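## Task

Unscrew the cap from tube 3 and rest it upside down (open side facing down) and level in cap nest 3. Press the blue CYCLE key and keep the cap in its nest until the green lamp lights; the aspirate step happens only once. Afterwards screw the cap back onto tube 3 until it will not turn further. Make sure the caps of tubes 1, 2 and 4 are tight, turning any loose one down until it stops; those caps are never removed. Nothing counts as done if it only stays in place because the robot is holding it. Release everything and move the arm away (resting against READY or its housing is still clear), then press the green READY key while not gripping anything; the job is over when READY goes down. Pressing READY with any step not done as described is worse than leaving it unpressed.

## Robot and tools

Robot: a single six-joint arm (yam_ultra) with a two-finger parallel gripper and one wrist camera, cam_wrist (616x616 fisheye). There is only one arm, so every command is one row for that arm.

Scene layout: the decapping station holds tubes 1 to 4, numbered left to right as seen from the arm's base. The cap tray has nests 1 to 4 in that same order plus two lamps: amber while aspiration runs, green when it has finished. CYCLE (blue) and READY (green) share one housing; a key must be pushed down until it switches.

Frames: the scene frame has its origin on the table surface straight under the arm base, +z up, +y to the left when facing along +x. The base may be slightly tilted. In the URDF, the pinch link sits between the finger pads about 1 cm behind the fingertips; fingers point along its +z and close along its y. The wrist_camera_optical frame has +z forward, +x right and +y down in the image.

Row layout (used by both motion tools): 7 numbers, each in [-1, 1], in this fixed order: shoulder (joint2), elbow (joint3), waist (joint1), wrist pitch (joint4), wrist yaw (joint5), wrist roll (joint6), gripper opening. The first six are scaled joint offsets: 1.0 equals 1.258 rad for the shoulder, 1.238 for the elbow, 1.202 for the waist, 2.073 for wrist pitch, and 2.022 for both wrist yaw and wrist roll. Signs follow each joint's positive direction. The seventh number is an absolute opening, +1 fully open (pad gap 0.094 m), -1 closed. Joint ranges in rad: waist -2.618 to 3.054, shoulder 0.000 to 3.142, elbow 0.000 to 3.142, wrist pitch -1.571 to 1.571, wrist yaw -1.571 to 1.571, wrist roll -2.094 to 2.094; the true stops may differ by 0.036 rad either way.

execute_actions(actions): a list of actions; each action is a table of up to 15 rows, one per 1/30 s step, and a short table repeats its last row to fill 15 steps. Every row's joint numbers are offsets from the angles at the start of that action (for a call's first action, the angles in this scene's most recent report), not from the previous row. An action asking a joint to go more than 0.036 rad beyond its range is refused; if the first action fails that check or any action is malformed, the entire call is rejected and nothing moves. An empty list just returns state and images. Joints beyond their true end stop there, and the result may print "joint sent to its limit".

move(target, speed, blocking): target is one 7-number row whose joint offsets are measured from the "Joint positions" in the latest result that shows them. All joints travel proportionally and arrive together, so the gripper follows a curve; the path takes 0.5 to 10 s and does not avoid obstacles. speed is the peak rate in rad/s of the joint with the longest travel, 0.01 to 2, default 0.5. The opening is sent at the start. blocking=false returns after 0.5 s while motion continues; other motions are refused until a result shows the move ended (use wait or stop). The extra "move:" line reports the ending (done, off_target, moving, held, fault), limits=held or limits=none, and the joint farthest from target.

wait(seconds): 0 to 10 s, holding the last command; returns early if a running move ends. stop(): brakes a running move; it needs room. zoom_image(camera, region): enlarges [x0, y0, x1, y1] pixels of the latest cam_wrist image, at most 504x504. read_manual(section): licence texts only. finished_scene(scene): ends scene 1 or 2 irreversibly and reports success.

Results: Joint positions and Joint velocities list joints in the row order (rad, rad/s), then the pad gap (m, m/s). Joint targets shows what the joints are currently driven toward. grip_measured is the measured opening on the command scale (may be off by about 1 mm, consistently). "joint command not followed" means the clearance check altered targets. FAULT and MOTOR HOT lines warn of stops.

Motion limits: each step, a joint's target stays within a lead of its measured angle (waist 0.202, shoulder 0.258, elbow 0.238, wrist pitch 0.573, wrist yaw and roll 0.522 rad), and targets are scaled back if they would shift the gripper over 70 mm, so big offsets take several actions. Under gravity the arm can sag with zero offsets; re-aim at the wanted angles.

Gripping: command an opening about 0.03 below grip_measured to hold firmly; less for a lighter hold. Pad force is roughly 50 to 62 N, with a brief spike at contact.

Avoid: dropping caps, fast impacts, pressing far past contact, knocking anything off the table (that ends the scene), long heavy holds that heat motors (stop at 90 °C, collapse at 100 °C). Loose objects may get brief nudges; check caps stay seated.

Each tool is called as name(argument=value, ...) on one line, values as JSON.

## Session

execute_actions(actions=[])

Scene clock: 0.00 s.
grip_measured=+1.000
Joint names: [shoulder, elbow, waist, wrist pitch, wrist yaw, wrist roll]
Joint positions: [ 1.323  0.753  1.087 -0.872  0.88   0.942  0.094]
Joint velocities: [ 0.007 -0.002 -0.007  0.037  0.007 -0.022  0.   ]
Joint targets: [1.315 0.763 1.087 -0.872 0.897 0.944]

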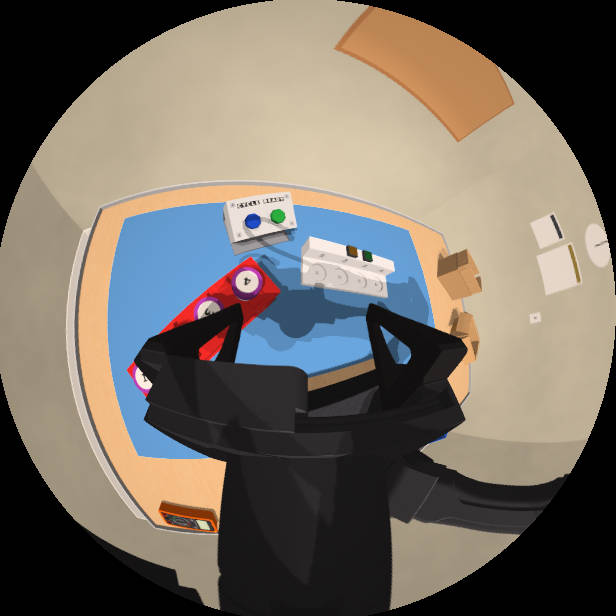

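move(target=[-0.15,0.5,-0.65,-0.12,-0.44,-0.468,-1], speed=0.7)

zoom_image(camera="cam_wrist", region=[170,180,470,380])

Scene clock: 4.67 s.
grip_measured=-0.997
Joint names: [shoulder, elbow, waist, wrist pitch, wrist yaw, wrist roll]
Joint positions: [ 1.149  1.339  0.318 -1.111 -0.001  0.001  0.   ]
Joint velocities: [-0.007 -0.017 -0.002 -0.066 -0.037 -0.095  0.   ]
Joint targets: [1.134 1.371 0.306 -1.121 -0.010 -0.004]
move: off_target; limits=none; farthest joint: the elbow, 0.033 radians from its target (0.619 radians at the start)

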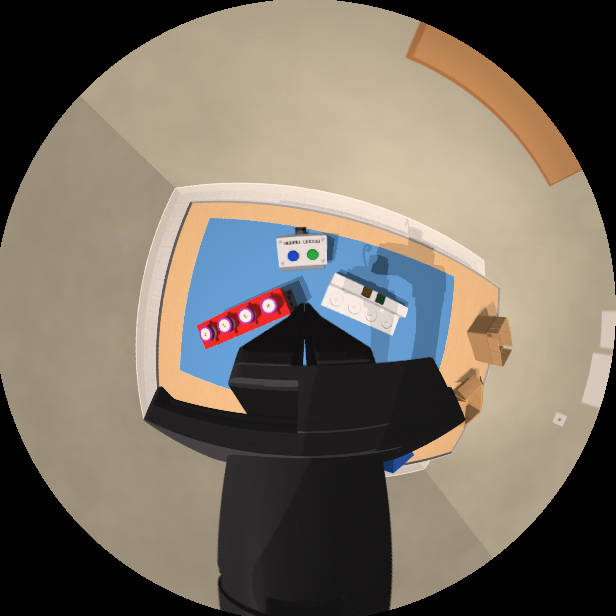

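Region (170, 180, 470, 380) of cam_wrist's 616x616 image, scaled by 1.680, with more detail than that image has.

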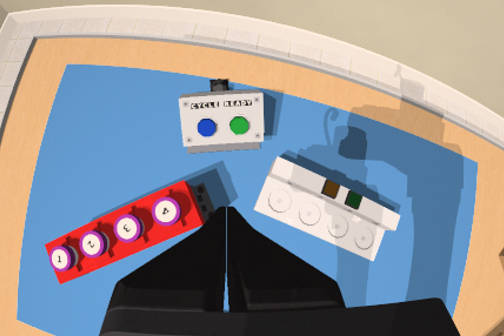

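move(target=[0.477,-0.03,0.327,-0.017,0,0,-0.05])

move(target=[0,0,0,0,0,0.78,-0.05], speed=2)

Scene clock: 10.80 s.
grip_measured=-0.052
Joint names: [shoulder, elbow, waist, wrist pitch, wrist yaw, wrist roll]
Joint positions: [ 1.758  1.311  0.704 -1.135 -0.001  0.001  0.045]
Joint velocities: [ 0.032 -0.002 -0.007 -0.066 -0.022  0.051 -0.   ]
Joint targets: [1.750 1.302 0.711 -1.146 -0.001 0.001]
move: done; limits=none; farthest joint: the wrist pitch, 0.012 radians from its target (0.035 radians at the start)

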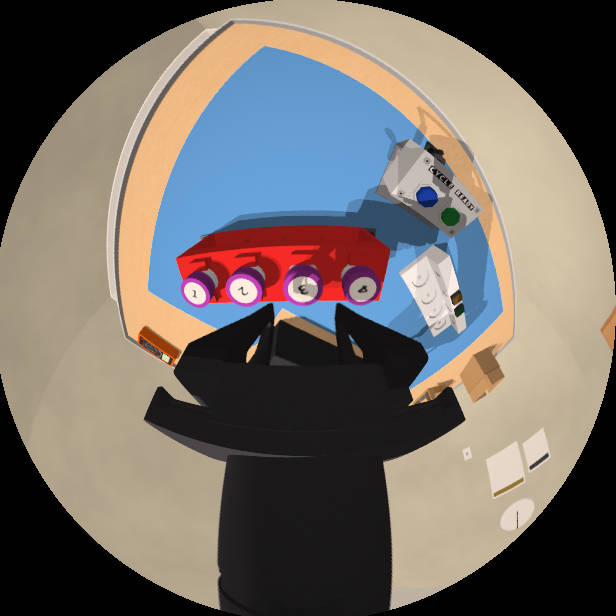

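Scene clock: 12.77 s.
grip_measured=-0.052
Joint names: [shoulder, elbow, waist, wrist pitch, wrist yaw, wrist roll]
Joint positions: [ 1.758  1.311  0.704 -1.135 -0.001  1.572  0.045]
Joint velocities: [-0.017 -0.022 -0.002 -0.022 -0.022  0.007  0.001]
Joint targets: [1.758 1.311 0.704 -1.135 -0.001 1.578]
move: done; limits=none; farthest joint: the wrist roll, 0.006 radians from its target (1.578 radians at the start)

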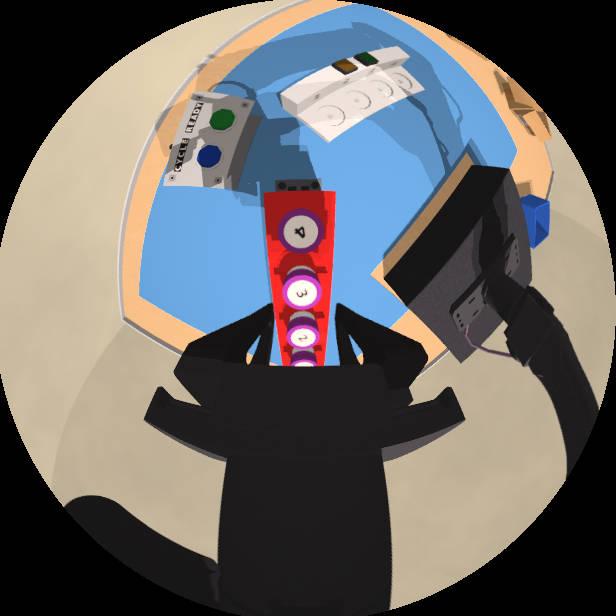

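move(target=[0.03,-0.096,0.012,0.08,0,0.22,-0.05], speed=0.3)

execute_actions(actions=[[[0,0.01,0,0,0,0,-0.36]]])

zoom_image(camera="cam_wrist", region=[240,240,370,350])

Scene clock: 19.10 s.
grip_measured=-0.052
Joint names: [shoulder, elbow, waist, wrist pitch, wrist yaw, wrist roll]
Joint positions: [ 1.792  1.209  0.704 -0.976 -0.001  2.011  0.045]
Joint velocities: [-0.002 -0.002  0.002  0.007  0.007  0.007  0.   ]
Joint targets: [1.796 1.192 0.718 -0.969 -0.001 2.017]
move: done; limits=none; farthest joint: the elbow, 0.017 radians from its target (0.119 radians at the start)

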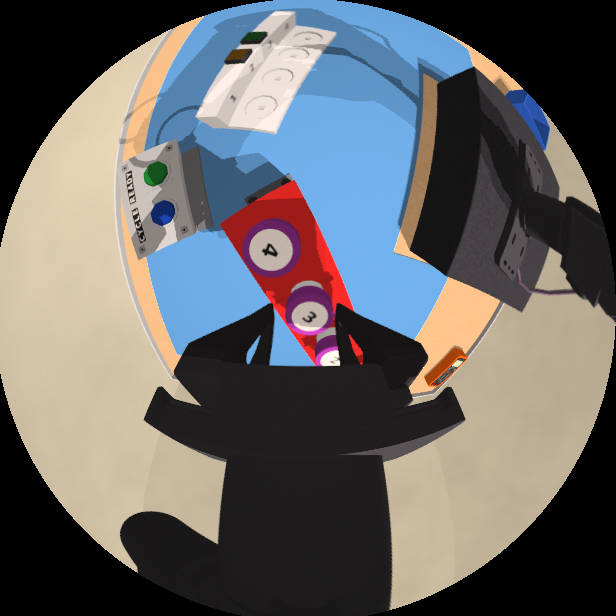

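Scene clock: 19.60 s.
grip_measured=-0.324
Joint names: [shoulder, elbow, waist, wrist pitch, wrist yaw, wrist roll]
Joint positions: [ 1.793  1.208  0.704 -0.988 -0.006  2.011  0.032]
Joint velocities: [ 0.002 -0.007 -0.002  0.066 -0.066 -0.139 -0.001]
Joint targets: [1.792 1.221 0.704 -0.976 -0.001 2.012]

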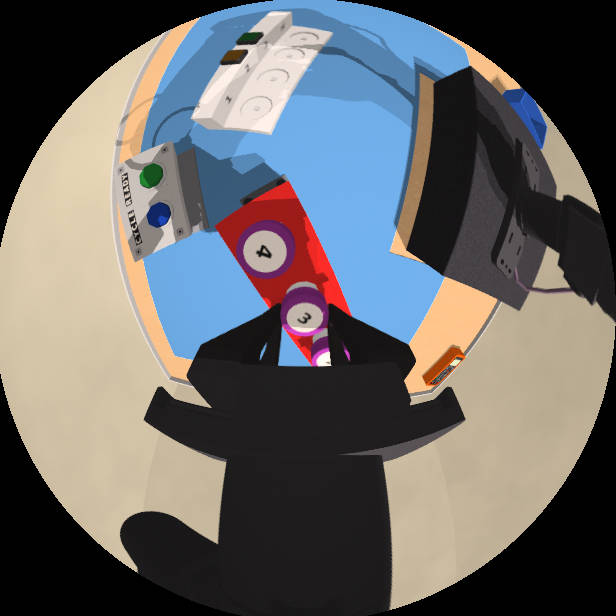

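Region (240, 240, 370, 350) of cam_wrist's 616x616 image, scaled by 3.877, with more detail than that image has; it fills the top 426 rows of this view, and the rest is white.

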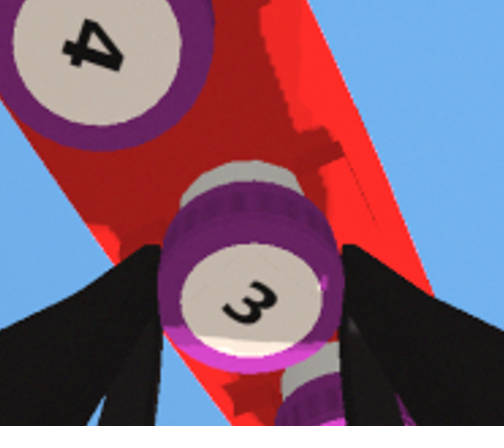

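execute_actions(actions=[[[-0.008,0.035,0,0,0,-0.5,-0.36]],[[-0.008,0.035,0,0,0,-0.5,-0.36]],[[-0.008,0.035,0,0,0,-0.5,-0.36]],[[-0.008,0.035,0,0,0,-0.5,-0.36]],[[0,0.01,0,0,0,0,-0.17]],[[0,0.01,0,0,0,0.5,-0.17]],[[0,0.01,0,0,0,0.5,-0.17]],[[0,0.01,0,0,0,0.5,-0.17]],[[0,0.01,0,0,0,0.45,-0.17]],[[0,0.01,0,0,0,0,-0.36]],[[-0.008,0.035,0,0,0,-0.5,-0.36]],[[-0.008,0.035,0,0,0,-0.5,-0.36]],[[-0.008,0.035,0,0,0,-0.5,-0.36]],[[-0.008,0.035,0,0,0,-0.5,-0.36]]])

execute_actions(actions=[[[0,0.01,0,0,0,0,-0.17]],[[0,0.01,0,0,0,0.5,-0.17]],[[0,0.01,0,0,0,0.5,-0.17]],[[0,0.01,0,0,0,0,-0.36]],[[-0.008,0.035,0,0,0,-0.45,-0.36]],[[-0.008,0.035,0,0,0,-0.4,-0.36]]])

Scene clock: 30.97 s.
grip_measured=-0.322
Joint names: [shoulder, elbow, waist, wrist pitch, wrist yaw, wrist roll]
Joint positions: [ 1.793  1.218  0.704 -0.999 -0.005 -1.791  0.032]
Joint velocities: [-0.012 -0.012 -0.002 -0.037  0.051 -0.432  0.   ]
Joint targets: [1.783 1.261 0.704 -0.999 -0.005 -1.854]

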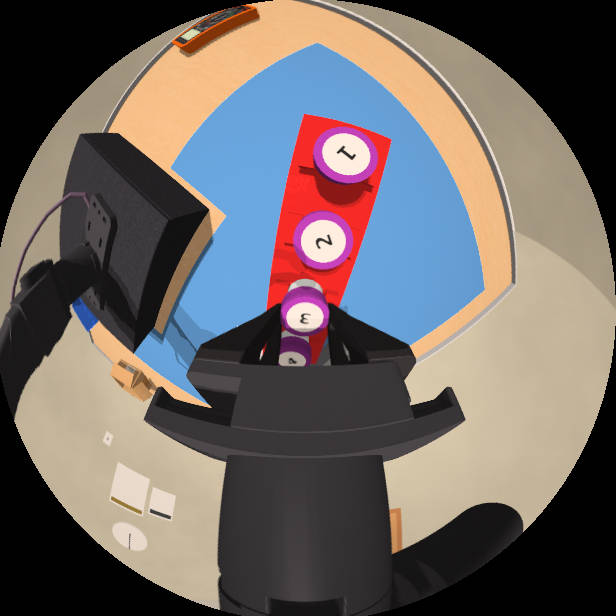

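Scene clock: 33.97 s.
grip_measured=-0.325
Joint names: [shoulder, elbow, waist, wrist pitch, wrist yaw, wrist roll]
Joint positions: [ 1.793  1.218  0.704 -0.999 -0.006 -1.52   0.032]
Joint velocities: [ 0.002  0.007  0.002  0.007 -0.051 -0.227 -0.001]
Joint targets: [1.783 1.261 0.704 -0.999 -0.005 -1.562]

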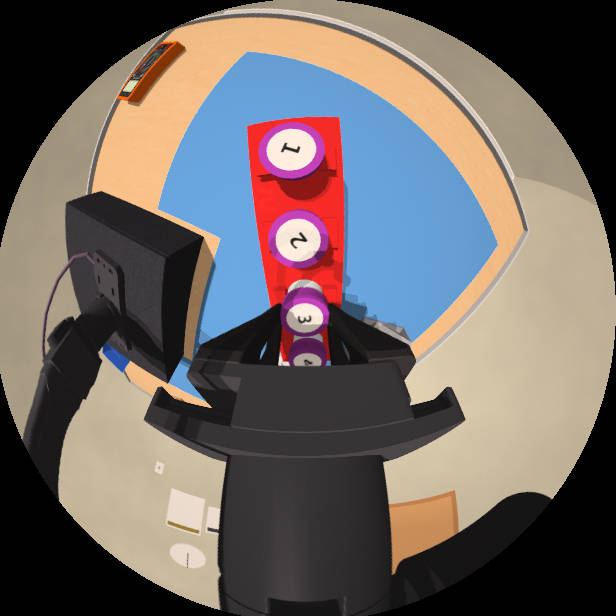

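move(target=[-0.05,0.11,0,-0.073,0,0,-0.36], speed=0.12)

Scene clock: 38.93 s.
grip_measured=-0.325
Joint names: [shoulder, elbow, waist, wrist pitch, wrist yaw, wrist roll]
Joint positions: [ 1.755  1.318  0.704 -1.131 -0.007 -1.525  0.032]
Joint velocities: [-0.002 -0.012 -0.007  0.051 -0.007  0.066 -0.001]
Joint targets: [1.730 1.354 0.704 -1.150 -0.007 -1.520]
move: off_target; limits=none; farthest joint: the elbow, 0.037 radians from its target (0.137 radians at the start)

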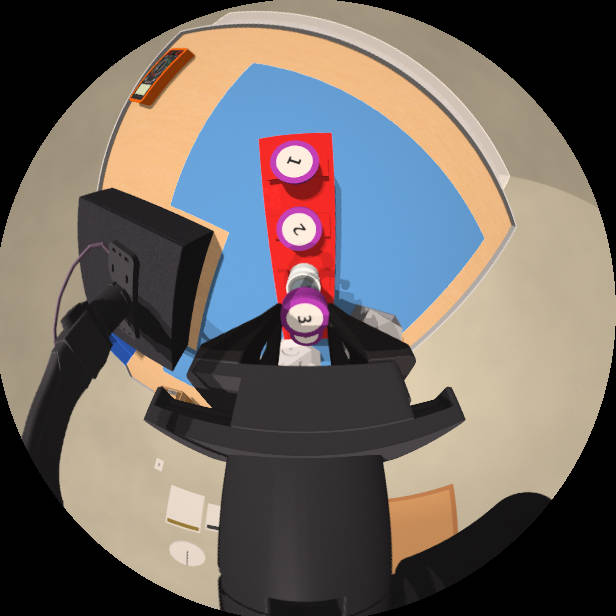

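move(target=[-0.01,0.02,-0.786,0,0,0,-0.36], speed=0.6)

move(target=[0.194,-0.104,0,0.181,0,0,-0.36], speed=0.3)

zoom_image(camera="cam_wrist", region=[200,170,400,370])

move(target=[0,0,0,0,0,0.72,-0.36], speed=2)

zoom_image(camera="cam_wrist", region=[200,170,400,370])

Scene clock: 44.80 s.
grip_measured=-0.324
Joint names: [shoulder, elbow, waist, wrist pitch, wrist yaw, wrist roll]
Joint positions: [ 1.755  1.318 -0.238 -1.132 -0.001 -1.525  0.032]
Joint velocities: [-0.017 -0.007  0.012  0.007  0.022 -0.051  0.   ]
Joint targets: [1.743 1.342 -0.241 -1.131 -0.007 -1.525]
move: off_target; limits=none; farthest joint: the elbow, 0.025 radians from its target (0.025 radians at the start)

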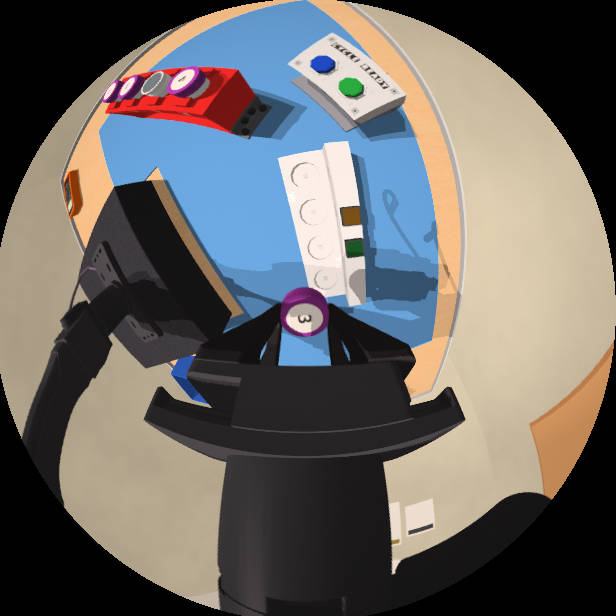

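Scene clock: 46.73 s.
grip_measured=-0.324
Joint names: [shoulder, elbow, waist, wrist pitch, wrist yaw, wrist roll]
Joint positions: [ 2.001  1.203 -0.238 -0.768 -0.001 -1.525  0.032]
Joint velocities: [-0.002 -0.002 -0.017 -0.007 -0.007 -0.066 -0.001]
Joint targets: [1.999 1.189 -0.238 -0.756 -0.001 -1.525]
move: done; limits=none; farthest joint: the elbow, 0.014 radians from its target (0.128 radians at the start)

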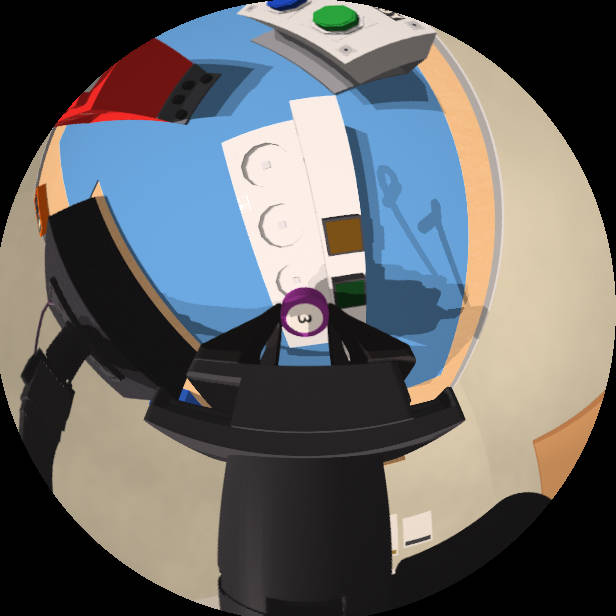

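Region (200, 170, 400, 370) of cam_wrist's 616x616 image, scaled by 2.520, with more detail than that image has.

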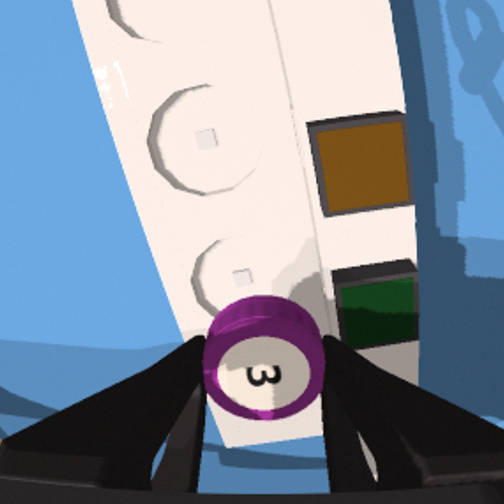

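Scene clock: 48.63 s.
grip_measured=-0.324
Joint names: [shoulder, elbow, waist, wrist pitch, wrist yaw, wrist roll]
Joint positions: [ 2.001  1.203 -0.238 -0.768 -0.001 -0.075  0.032]
Joint velocities: [-0.012 -0.002 -0.012 -0.037 -0.037 -0.051  0.   ]
Joint targets: [2.001 1.203 -0.238 -0.768 -0.001 -0.069]
move: done; limits=none; farthest joint: the wrist roll, 0.006 radians from its target (1.456 radians at the start)

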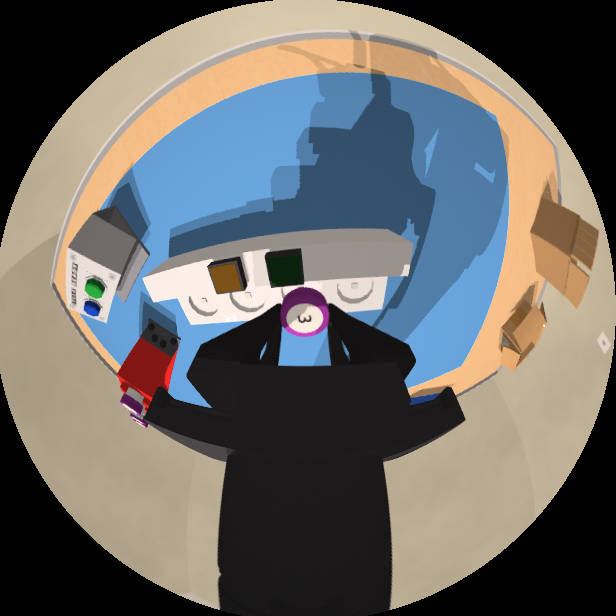

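Region (200, 170, 400, 370) of cam_wrist's 616x616 image, scaled by 2.520, with more detail than that image has.

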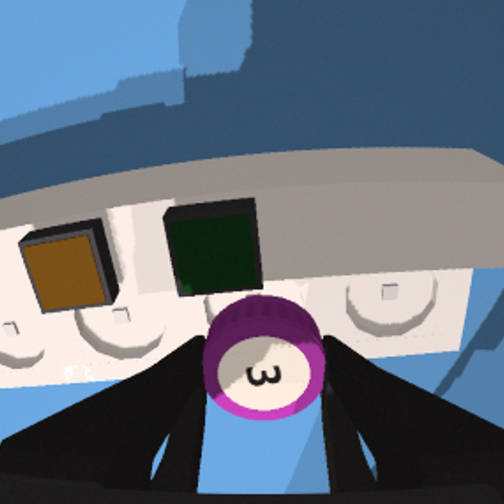

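move(target=[0.026,-0.068,0.016,0.052,0,-0.06,-0.36], speed=0.1)

zoom_image(camera="cam_wrist", region=[200,170,400,370])

move(target=[0.038,-0.025,0,0.036,0,0,-0.36], speed=0.05)

Scene clock: 53.73 s.
grip_measured=-0.324
Joint names: [shoulder, elbow, waist, wrist pitch, wrist yaw, wrist roll]
Joint positions: [ 2.031  1.136 -0.23  -0.677 -0.001 -0.191  0.032]
Joint velocities: [ 0.002  0.007 -0.002 -0.007 -0.022 -0.007  0.   ]
Joint targets: [2.034 1.119 -0.219 -0.660 -0.001 -0.196]
move: done; limits=none; farthest joint: the elbow, 0.017 radians from its target (0.085 radians at the start)

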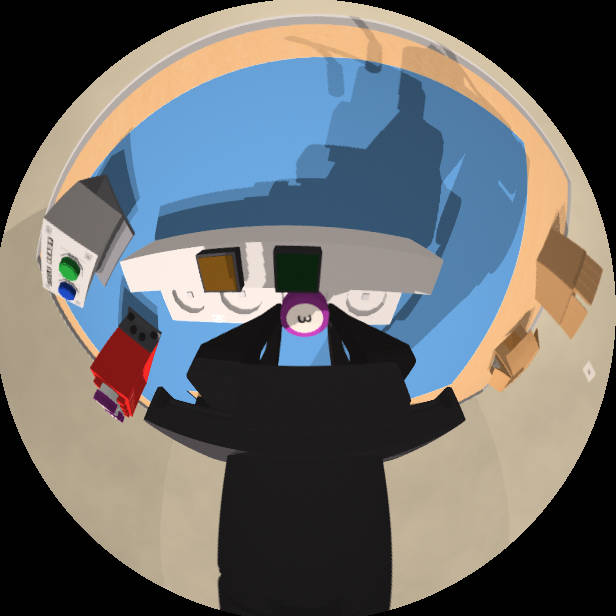

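Region (200, 170, 400, 370) of cam_wrist's 616x616 image, scaled by 2.520, with more detail than that image has.

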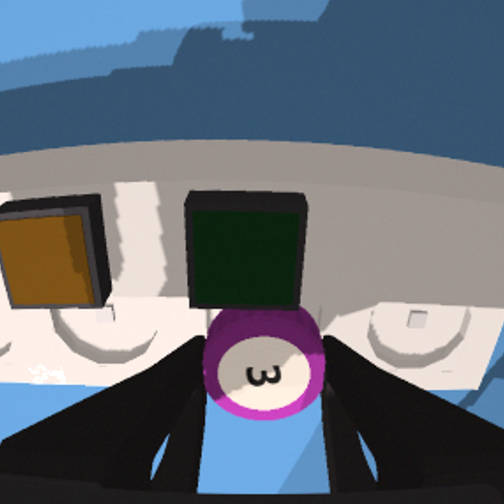

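Scene clock: 55.63 s.
grip_measured=-0.324
Joint names: [shoulder, elbow, waist, wrist pitch, wrist yaw, wrist roll]
Joint positions: [ 2.064  1.136 -0.23  -0.635 -0.001 -0.191  0.032]
Joint velocities: [ 0.002 -0.002  0.002  0.081 -0.022  0.051 -0.   ]
Joint targets: [2.079 1.105 -0.230 -0.603 -0.001 -0.191]
move: off_target; limits=none; farthest joint: the wrist pitch, 0.033 radians from its target (0.075 radians at the start)

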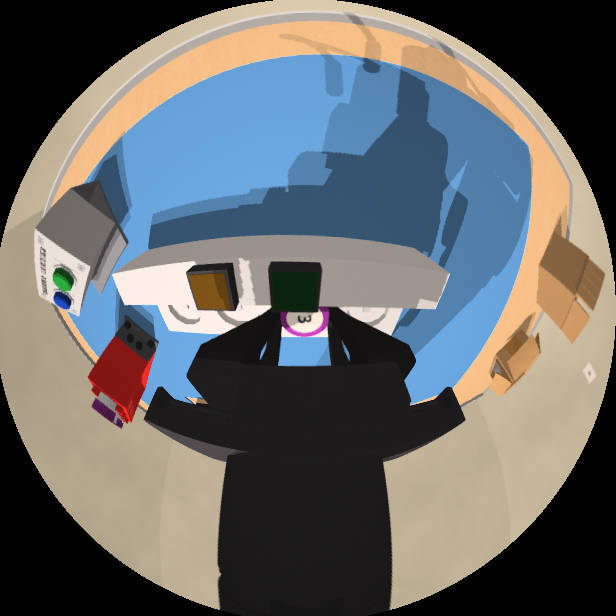

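move(target=[-0.028,0,0,-0.018,0,0,-0.36], speed=0.05)

move(target=[0.024,0,0,0.012,0,0,-0.36], speed=0.03)

Scene clock: 59.30 s.
grip_measured=-0.324
Joint names: [shoulder, elbow, waist, wrist pitch, wrist yaw, wrist roll]
Joint positions: [ 2.057  1.136 -0.23  -0.66  -0.001 -0.191  0.032]
Joint velocities: [ 0.007 -0.007  0.007  0.022  0.022 -0.095  0.   ]
Joint targets: [2.029 1.136 -0.230 -0.672 -0.001 -0.191]
move: off_target; limits=none; farthest joint: the shoulder, 0.028 radians from its target (0.036 radians at the start)

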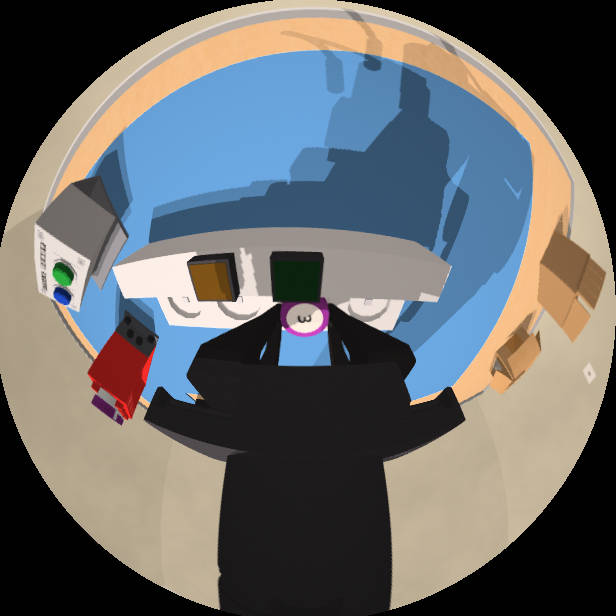

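Scene clock: 60.53 s.
grip_measured=-0.324
Joint names: [shoulder, elbow, waist, wrist pitch, wrist yaw, wrist roll]
Joint positions: [ 2.067  1.136 -0.23  -0.659 -0.001 -0.191  0.032]
Joint velocities: [-0.007 -0.002  0.002 -0.037  0.037 -0.007  0.   ]
Joint targets: [2.087 1.136 -0.230 -0.635 -0.001 -0.191]
move: off_target; limits=none; farthest joint: the wrist pitch, 0.023 radians from its target (0.025 radians at the start)

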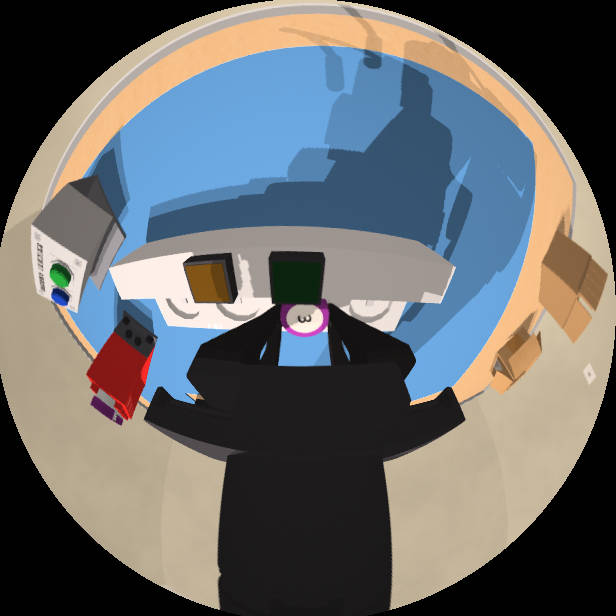

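Probably on the inner rim now; slide outward lightly.

move(target=[0.004,0,0,0.016,0,0,-0.36], speed=0.03)

move(target=[0.014,0,0,0.012,0,0,-0.36], speed=0.03)

zoom_image(camera="cam_wrist", region=[200,250,400,370])

Scene clock: 65.60 s.
grip_measured=-0.324
Joint names: [shoulder, elbow, waist, wrist pitch, wrist yaw, wrist roll]
Joint positions: [ 2.067  1.136 -0.23  -0.658 -0.001 -0.191  0.032]
Joint velocities: [ 0.007 -0.022 -0.012 -0.125  0.022  0.037 -0.   ]
Joint targets: [2.072 1.136 -0.230 -0.625 -0.001 -0.191]
move: off_target; limits=none; farthest joint: the wrist pitch, 0.032 radians from its target (0.033 radians at the start)

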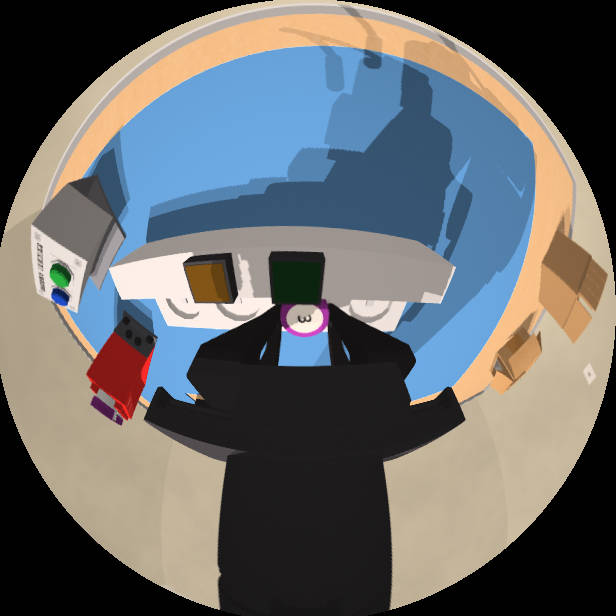

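Scene clock: 66.67 s.
grip_measured=-0.324
Joint names: [shoulder, elbow, waist, wrist pitch, wrist yaw, wrist roll]
Joint positions: [ 2.067  1.136 -0.23  -0.658 -0.001 -0.191  0.032]
Joint velocities: [ 0.002 -0.017 -0.002  0.007 -0.022  0.051 -0.001]
Joint targets: [2.084 1.136 -0.230 -0.633 -0.001 -0.191]
move: off_target; limits=none; farthest joint: the wrist pitch, 0.025 radians from its target (0.025 radians at the start)

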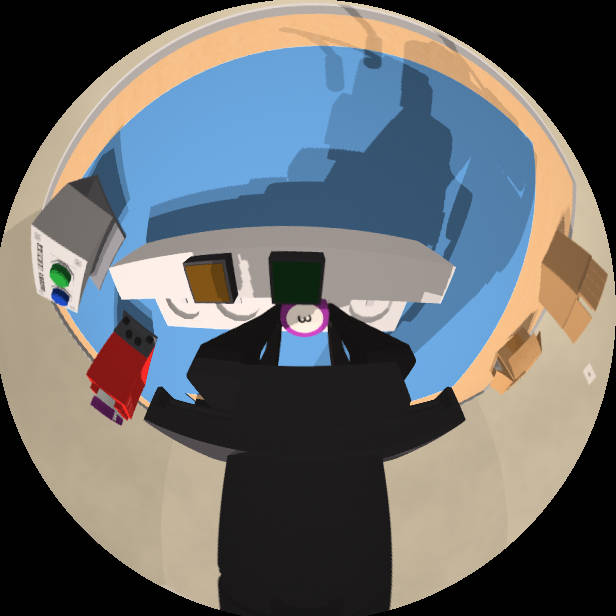

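Region (200, 250, 400, 370) of cam_wrist's 616x616 image, scaled by 2.520, with more detail than that image has; it fills the top 302 rows of this view, and the rest is white.

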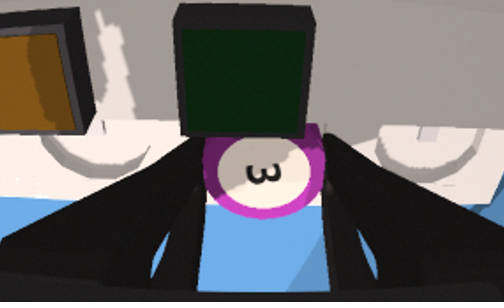

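Could be seated already. Release and look.

move(target=[-0.01,0,0,0,0,0,-0.1])

move(target=[-0.09,0.07,0,-0.065,0,0,-0.1], speed=0.2)

move(target=[-0.01,0.02,0,0,0,0.8,-0.1], speed=2)

zoom_image(camera="cam_wrist", region=[230,190,390,350])

Scene clock: 70.50 s.
grip_measured=-0.102
Joint names: [shoulder, elbow, waist, wrist pitch, wrist yaw, wrist roll]
Joint positions: [ 2.067  1.136 -0.23  -0.658 -0.001 -0.191  0.042]
Joint velocities: [-0.007  0.007 -0.007  0.007  0.051  0.037  0.   ]
Joint targets: [2.054 1.136 -0.230 -0.658 -0.001 -0.191]
move: done; limits=none; farthest joint: the shoulder, 0.012 radians from its target (0.012 radians at the start)

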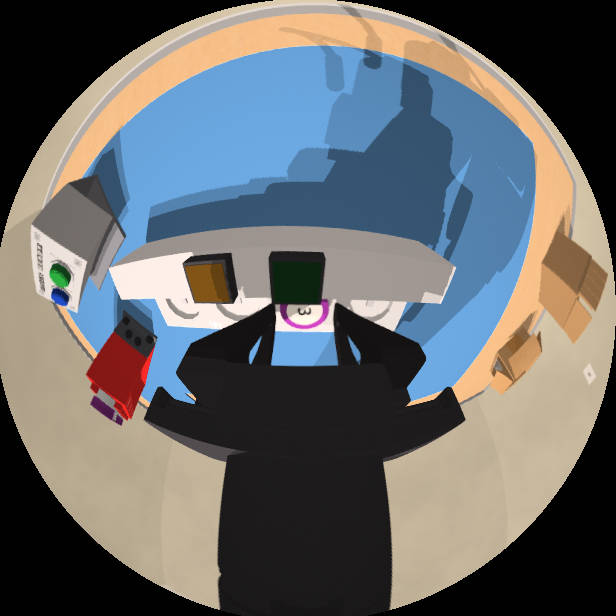

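Scene clock: 71.80 s.
grip_measured=-0.102
Joint names: [shoulder, elbow, waist, wrist pitch, wrist yaw, wrist roll]
Joint positions: [ 1.976  1.19  -0.23  -0.78  -0.001 -0.191  0.042]
Joint velocities: [ 0.022 -0.002 -0.007 -0.051  0.007 -0.081  0.001]
Joint targets: [1.953 1.222 -0.230 -0.793 -0.001 -0.191]
move: off_target; limits=none; farthest joint: the elbow, 0.033 radians from its target (0.087 radians at the start)

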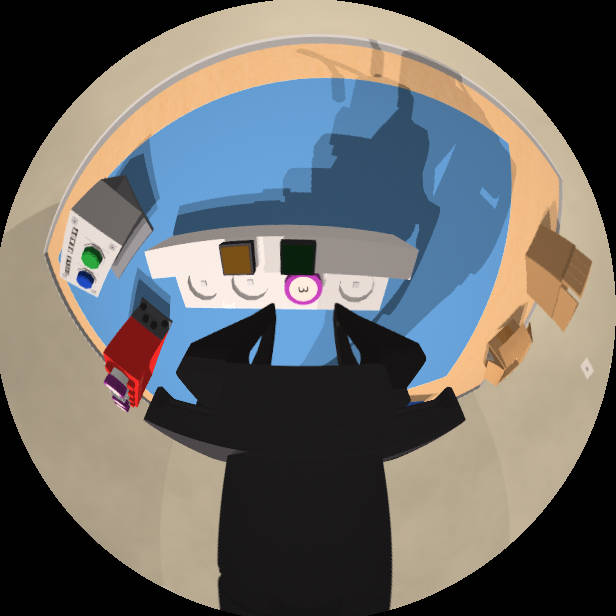

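Scene clock: 73.80 s.
grip_measured=-0.102
Joint names: [shoulder, elbow, waist, wrist pitch, wrist yaw, wrist roll]
Joint positions: [ 1.976  1.19  -0.23  -0.78  -0.001  1.421  0.042]
Joint velocities: [-0.017 -0.012  0.002  0.022  0.022 -0.051 -0.001]
Joint targets: [1.963 1.214 -0.230 -0.780 -0.001 1.427]
move: off_target; limits=none; farthest joint: the elbow, 0.025 radians from its target (0.025 radians at the start)

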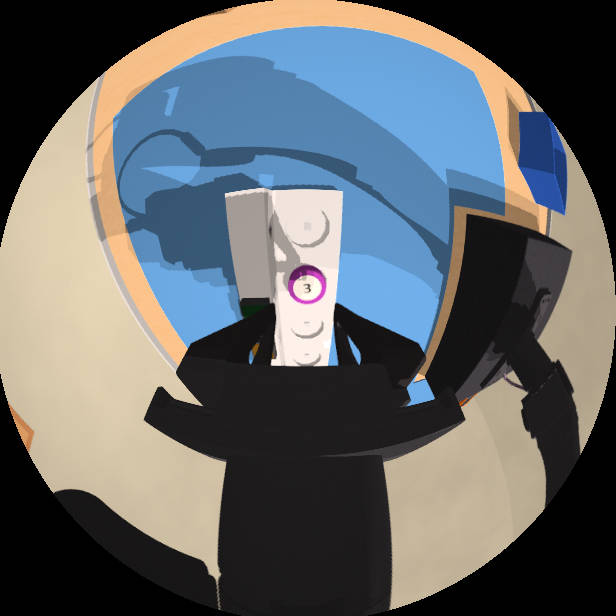

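Region (230, 190, 390, 350) of cam_wrist's 616x616 image, scaled by 3.150, with more detail than that image has.

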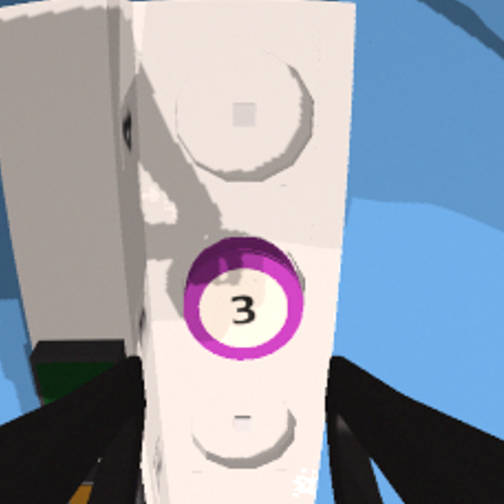

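move(target=[0.208,0.547,0.503,-0.185,0,0.07,-1])

Scene clock: 77.23 s.
grip_measured=-0.996
Joint names: [shoulder, elbow, waist, wrist pitch, wrist yaw, wrist roll]
Joint positions: [ 2.235  1.831  0.379 -1.144 -0.006  1.557  0.   ]
Joint velocities: [ 0.017  0.007 -0.012  0.051 -0.095  0.007 -0.   ]
Joint targets: [2.238 1.867 0.375 -1.164 -0.001 1.563]
move: off_target; limits=none; farthest joint: the elbow, 0.036 radians from its target (0.677 radians at the start)

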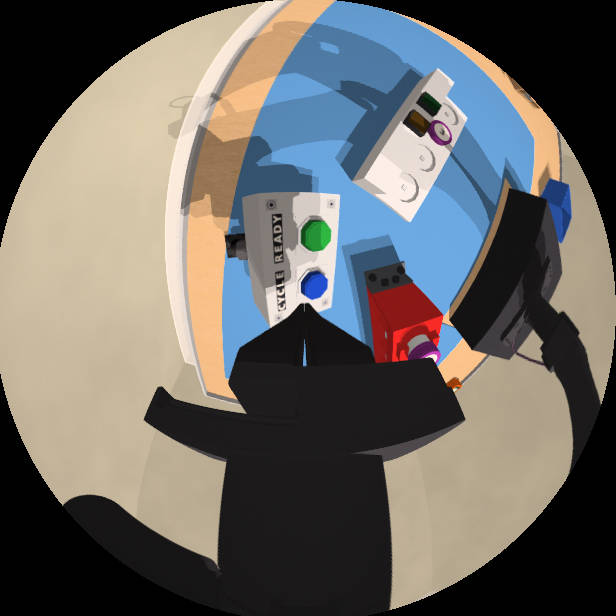

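move(target=[0.105,0,0,0.008,0,0,-1], speed=0.06)

Scene clock: 81.37 s.
grip_measured=-0.997
Joint names: [shoulder, elbow, waist, wrist pitch, wrist yaw, wrist roll]
Joint positions: [ 2.332  1.831  0.379 -1.163 -0.006  1.558  0.   ]
Joint velocities: [-0.007  0.002 -0.012 -0.007  0.066  0.051  0.   ]
Joint targets: [2.367 1.831 0.379 -1.128 -0.006 1.558]
move: off_target; limits=none; farthest joint: the wrist pitch, 0.036 radians from its target (0.018 radians at the start)

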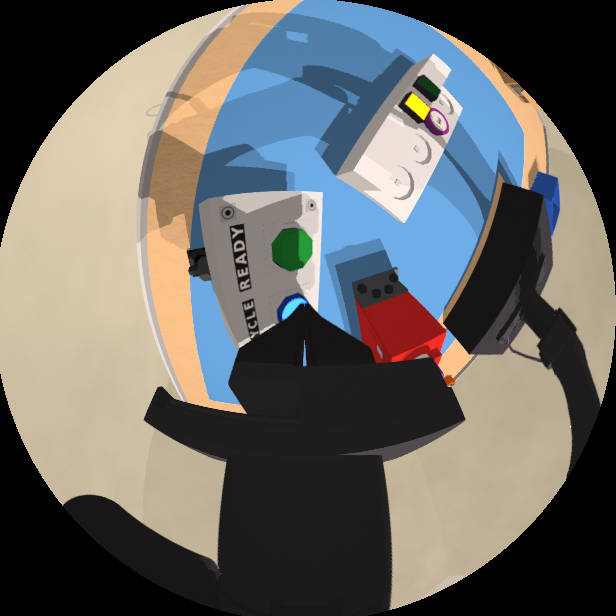

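move(target=[-0.2,0,0,-0.05,0,-0.5,-1], speed=1.2)

move(target=[-0.28,-0.405,0.14,0.062,0,-1,-0.05], speed=1.5)

Scene clock: 85.97 s.
grip_measured=-0.997
Joint names: [shoulder, elbow, waist, wrist pitch, wrist yaw, wrist roll]
Joint positions: [ 2.103  1.831  0.379 -1.254 -0.006  0.552  0.   ]
Joint velocities: [-0.002 -0.002  0.012 -0.051 -0.051  0.051  0.001]
Joint targets: [2.080 1.831 0.379 -1.267 -0.006 0.547]
move: off_target; limits=none; farthest joint: the shoulder, 0.023 radians from its target (0.252 radians at the start)

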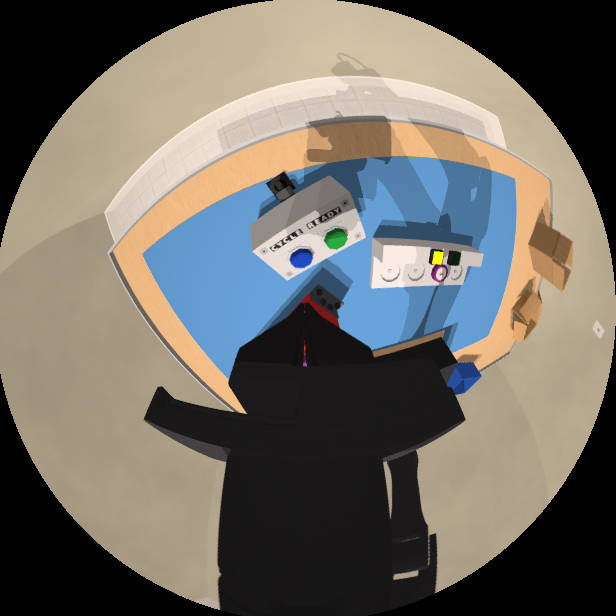

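Scene clock: 88.40 s.
grip_measured=-0.052
Joint names: [shoulder, elbow, waist, wrist pitch, wrist yaw, wrist roll]
Joint positions: [ 1.778  1.347  0.536 -1.137 -0.006 -1.464  0.045]
Joint velocities: [-0.027 -0.002 -0.002 -0.11   0.022 -0.081  0.001]
Joint targets: [1.751 1.330 0.547 -1.125 -0.006 -1.470]
move: off_target; limits=none; farthest joint: the shoulder, 0.027 radians from its target (0.352 radians at the start)

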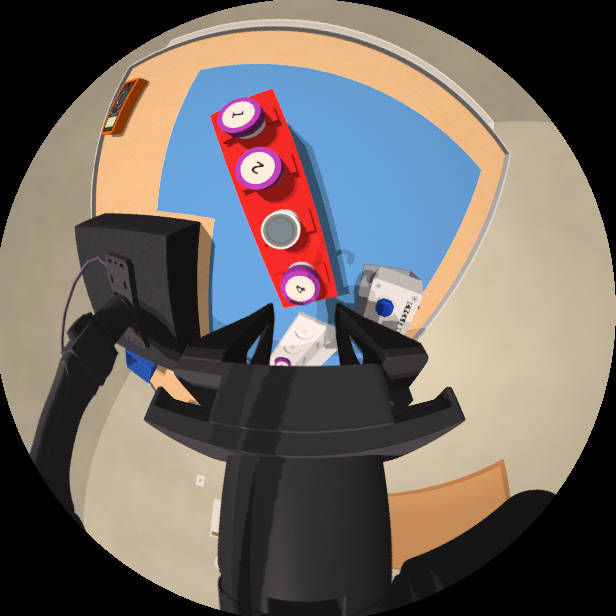

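move(target=[0.03,-0.108,0.013,0.075,0,0,-0.05], speed=0.12)

execute_actions(actions=[[[0,0,0,0,0,0,-0.36]],[[0,-0.01,0,0,0,0.07,-0.36]],[[0,-0.01,0,0,0,0.06,-0.36]],[[0,-0.01,0,0,0,0.06,-0.36]],[[0,-0.01,0,0,0,0.06,-0.36]]])

Scene clock: 92.70 s.
grip_measured=-0.052
Joint names: [shoulder, elbow, waist, wrist pitch, wrist yaw, wrist roll]
Joint positions: [ 1.813  1.229  0.536 -0.993 -0.006 -1.465  0.045]
Joint velocities: [-0.012 -0.002  0.002 -0.022 -0.051  0.095  0.001]
Joint targets: [1.816 1.213 0.551 -0.981 -0.006 -1.464]
move: done; limits=none; farthest joint: the waist, 0.016 radians from its target (0.016 radians at the start)

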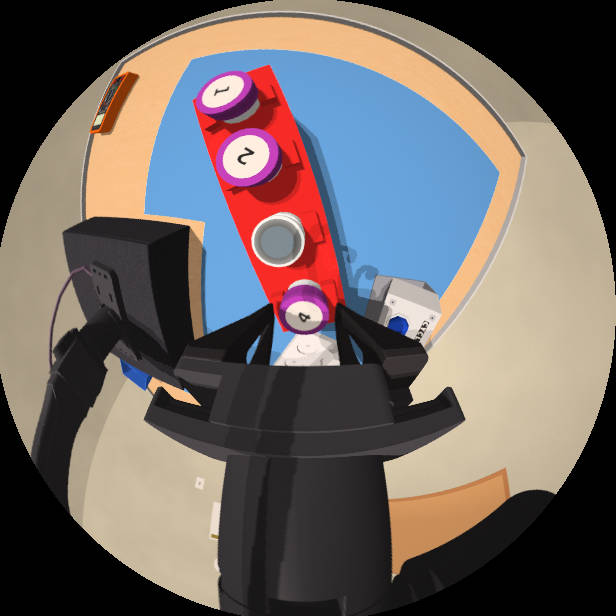

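Scene clock: 95.20 s.
grip_measured=-0.326
Joint names: [shoulder, elbow, waist, wrist pitch, wrist yaw, wrist roll]
Joint positions: [ 1.813  1.229  0.536 -0.995 -0.006 -1.204  0.032]
Joint velocities: [-0.017  0.002 -0.002 -0.11  -0.007  0.066  0.   ]
Joint targets: [1.813 1.216 0.536 -0.995 -0.006 -1.092]

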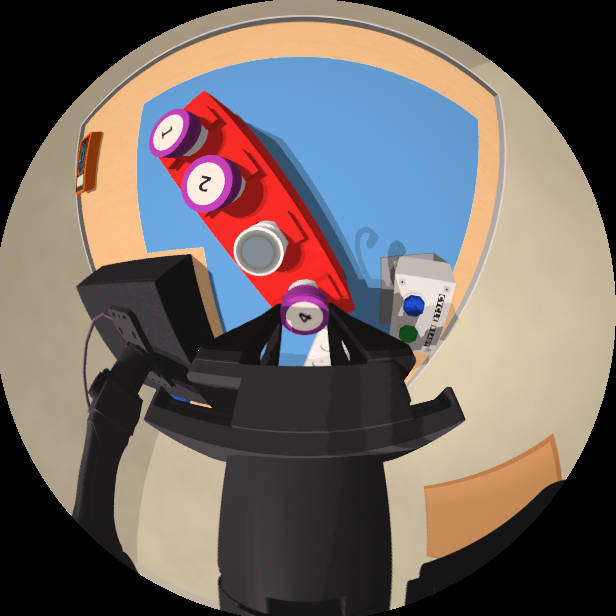

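Tight. Cap 2 (waist ≈0.869).

move(target=[0,0,0,0,0,0,-0.05])

move(target=[-0.045,0.1,0,-0.066,0,0,-0.05], speed=0.25)

move(target=[-0.01,0.01,0.28,0,0,-0.15,-0.05])

Scene clock: 100.73 s.
grip_measured=-0.052
Joint names: [shoulder, elbow, waist, wrist pitch, wrist yaw, wrist roll]
Joint positions: [ 1.813  1.229  0.536 -0.996 -0.006 -1.206  0.045]
Joint velocities: [ 0.012 -0.017 -0.022  0.007 -0.007  0.007 -0.001]
Joint targets: [1.813 1.229 0.536 -0.995 -0.006 -1.204]
move: done; limits=none; farthest joint: the wrist roll, 0.002 radians from its target (0.000 radians at the start)

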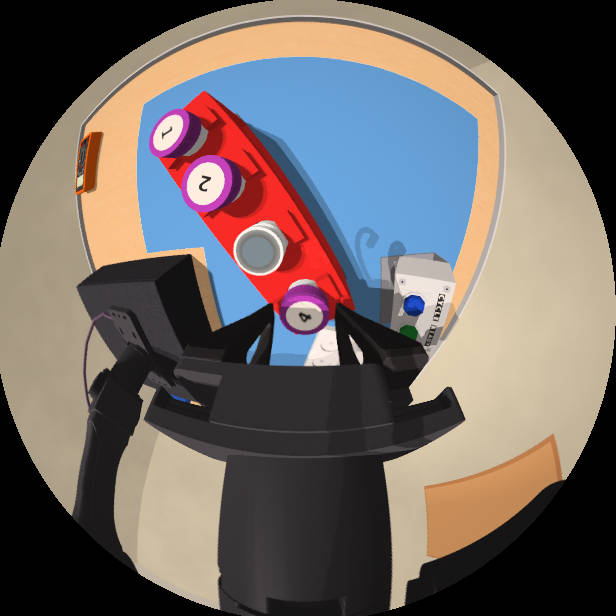

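Scene clock: 101.93 s.
grip_measured=-0.052
Joint names: [shoulder, elbow, waist, wrist pitch, wrist yaw, wrist roll]
Joint positions: [ 1.777  1.319  0.536 -1.116 -0.006 -1.206  0.045]
Joint velocities: [-0.002  0.007  0.007 -0.037 -0.081 -0.007 -0.001]
Joint targets: [1.756 1.352 0.536 -1.133 -0.006 -1.206]
move: off_target; limits=none; farthest joint: the elbow, 0.033 radians from its target (0.124 radians at the start)

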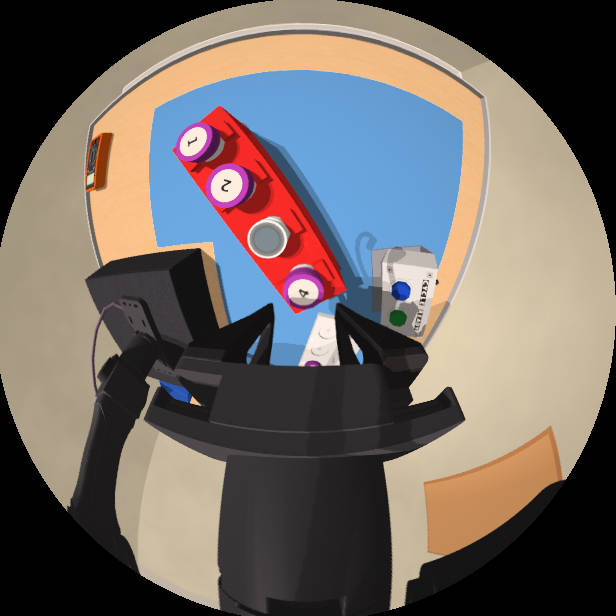

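Scene clock: 103.37 s.
grip_measured=-0.052
Joint names: [shoulder, elbow, waist, wrist pitch, wrist yaw, wrist roll]
Joint positions: [ 1.777  1.319  0.868 -1.116 -0.002 -1.504  0.045]
Joint velocities: [ 0.017 -0.007 -0.017  0.007  0.007  0.037  0.001]
Joint targets: [1.765 1.332 0.872 -1.116 -0.006 -1.510]
move: done; limits=none; farthest joint: the shoulder, 0.013 radians from its target (0.013 radians at the start)

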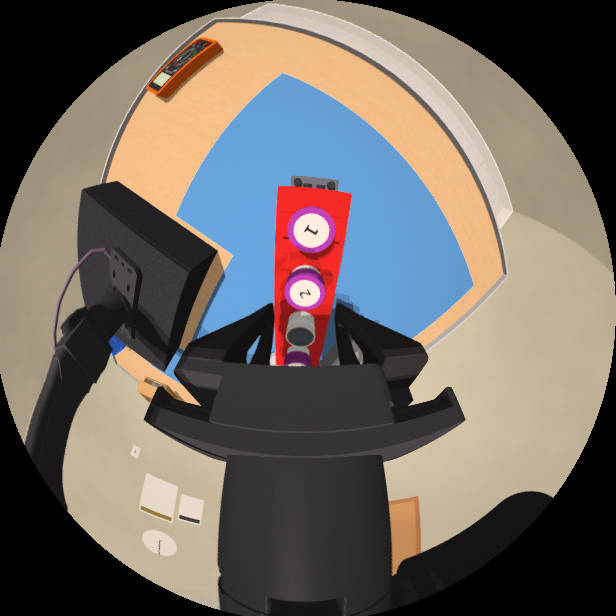

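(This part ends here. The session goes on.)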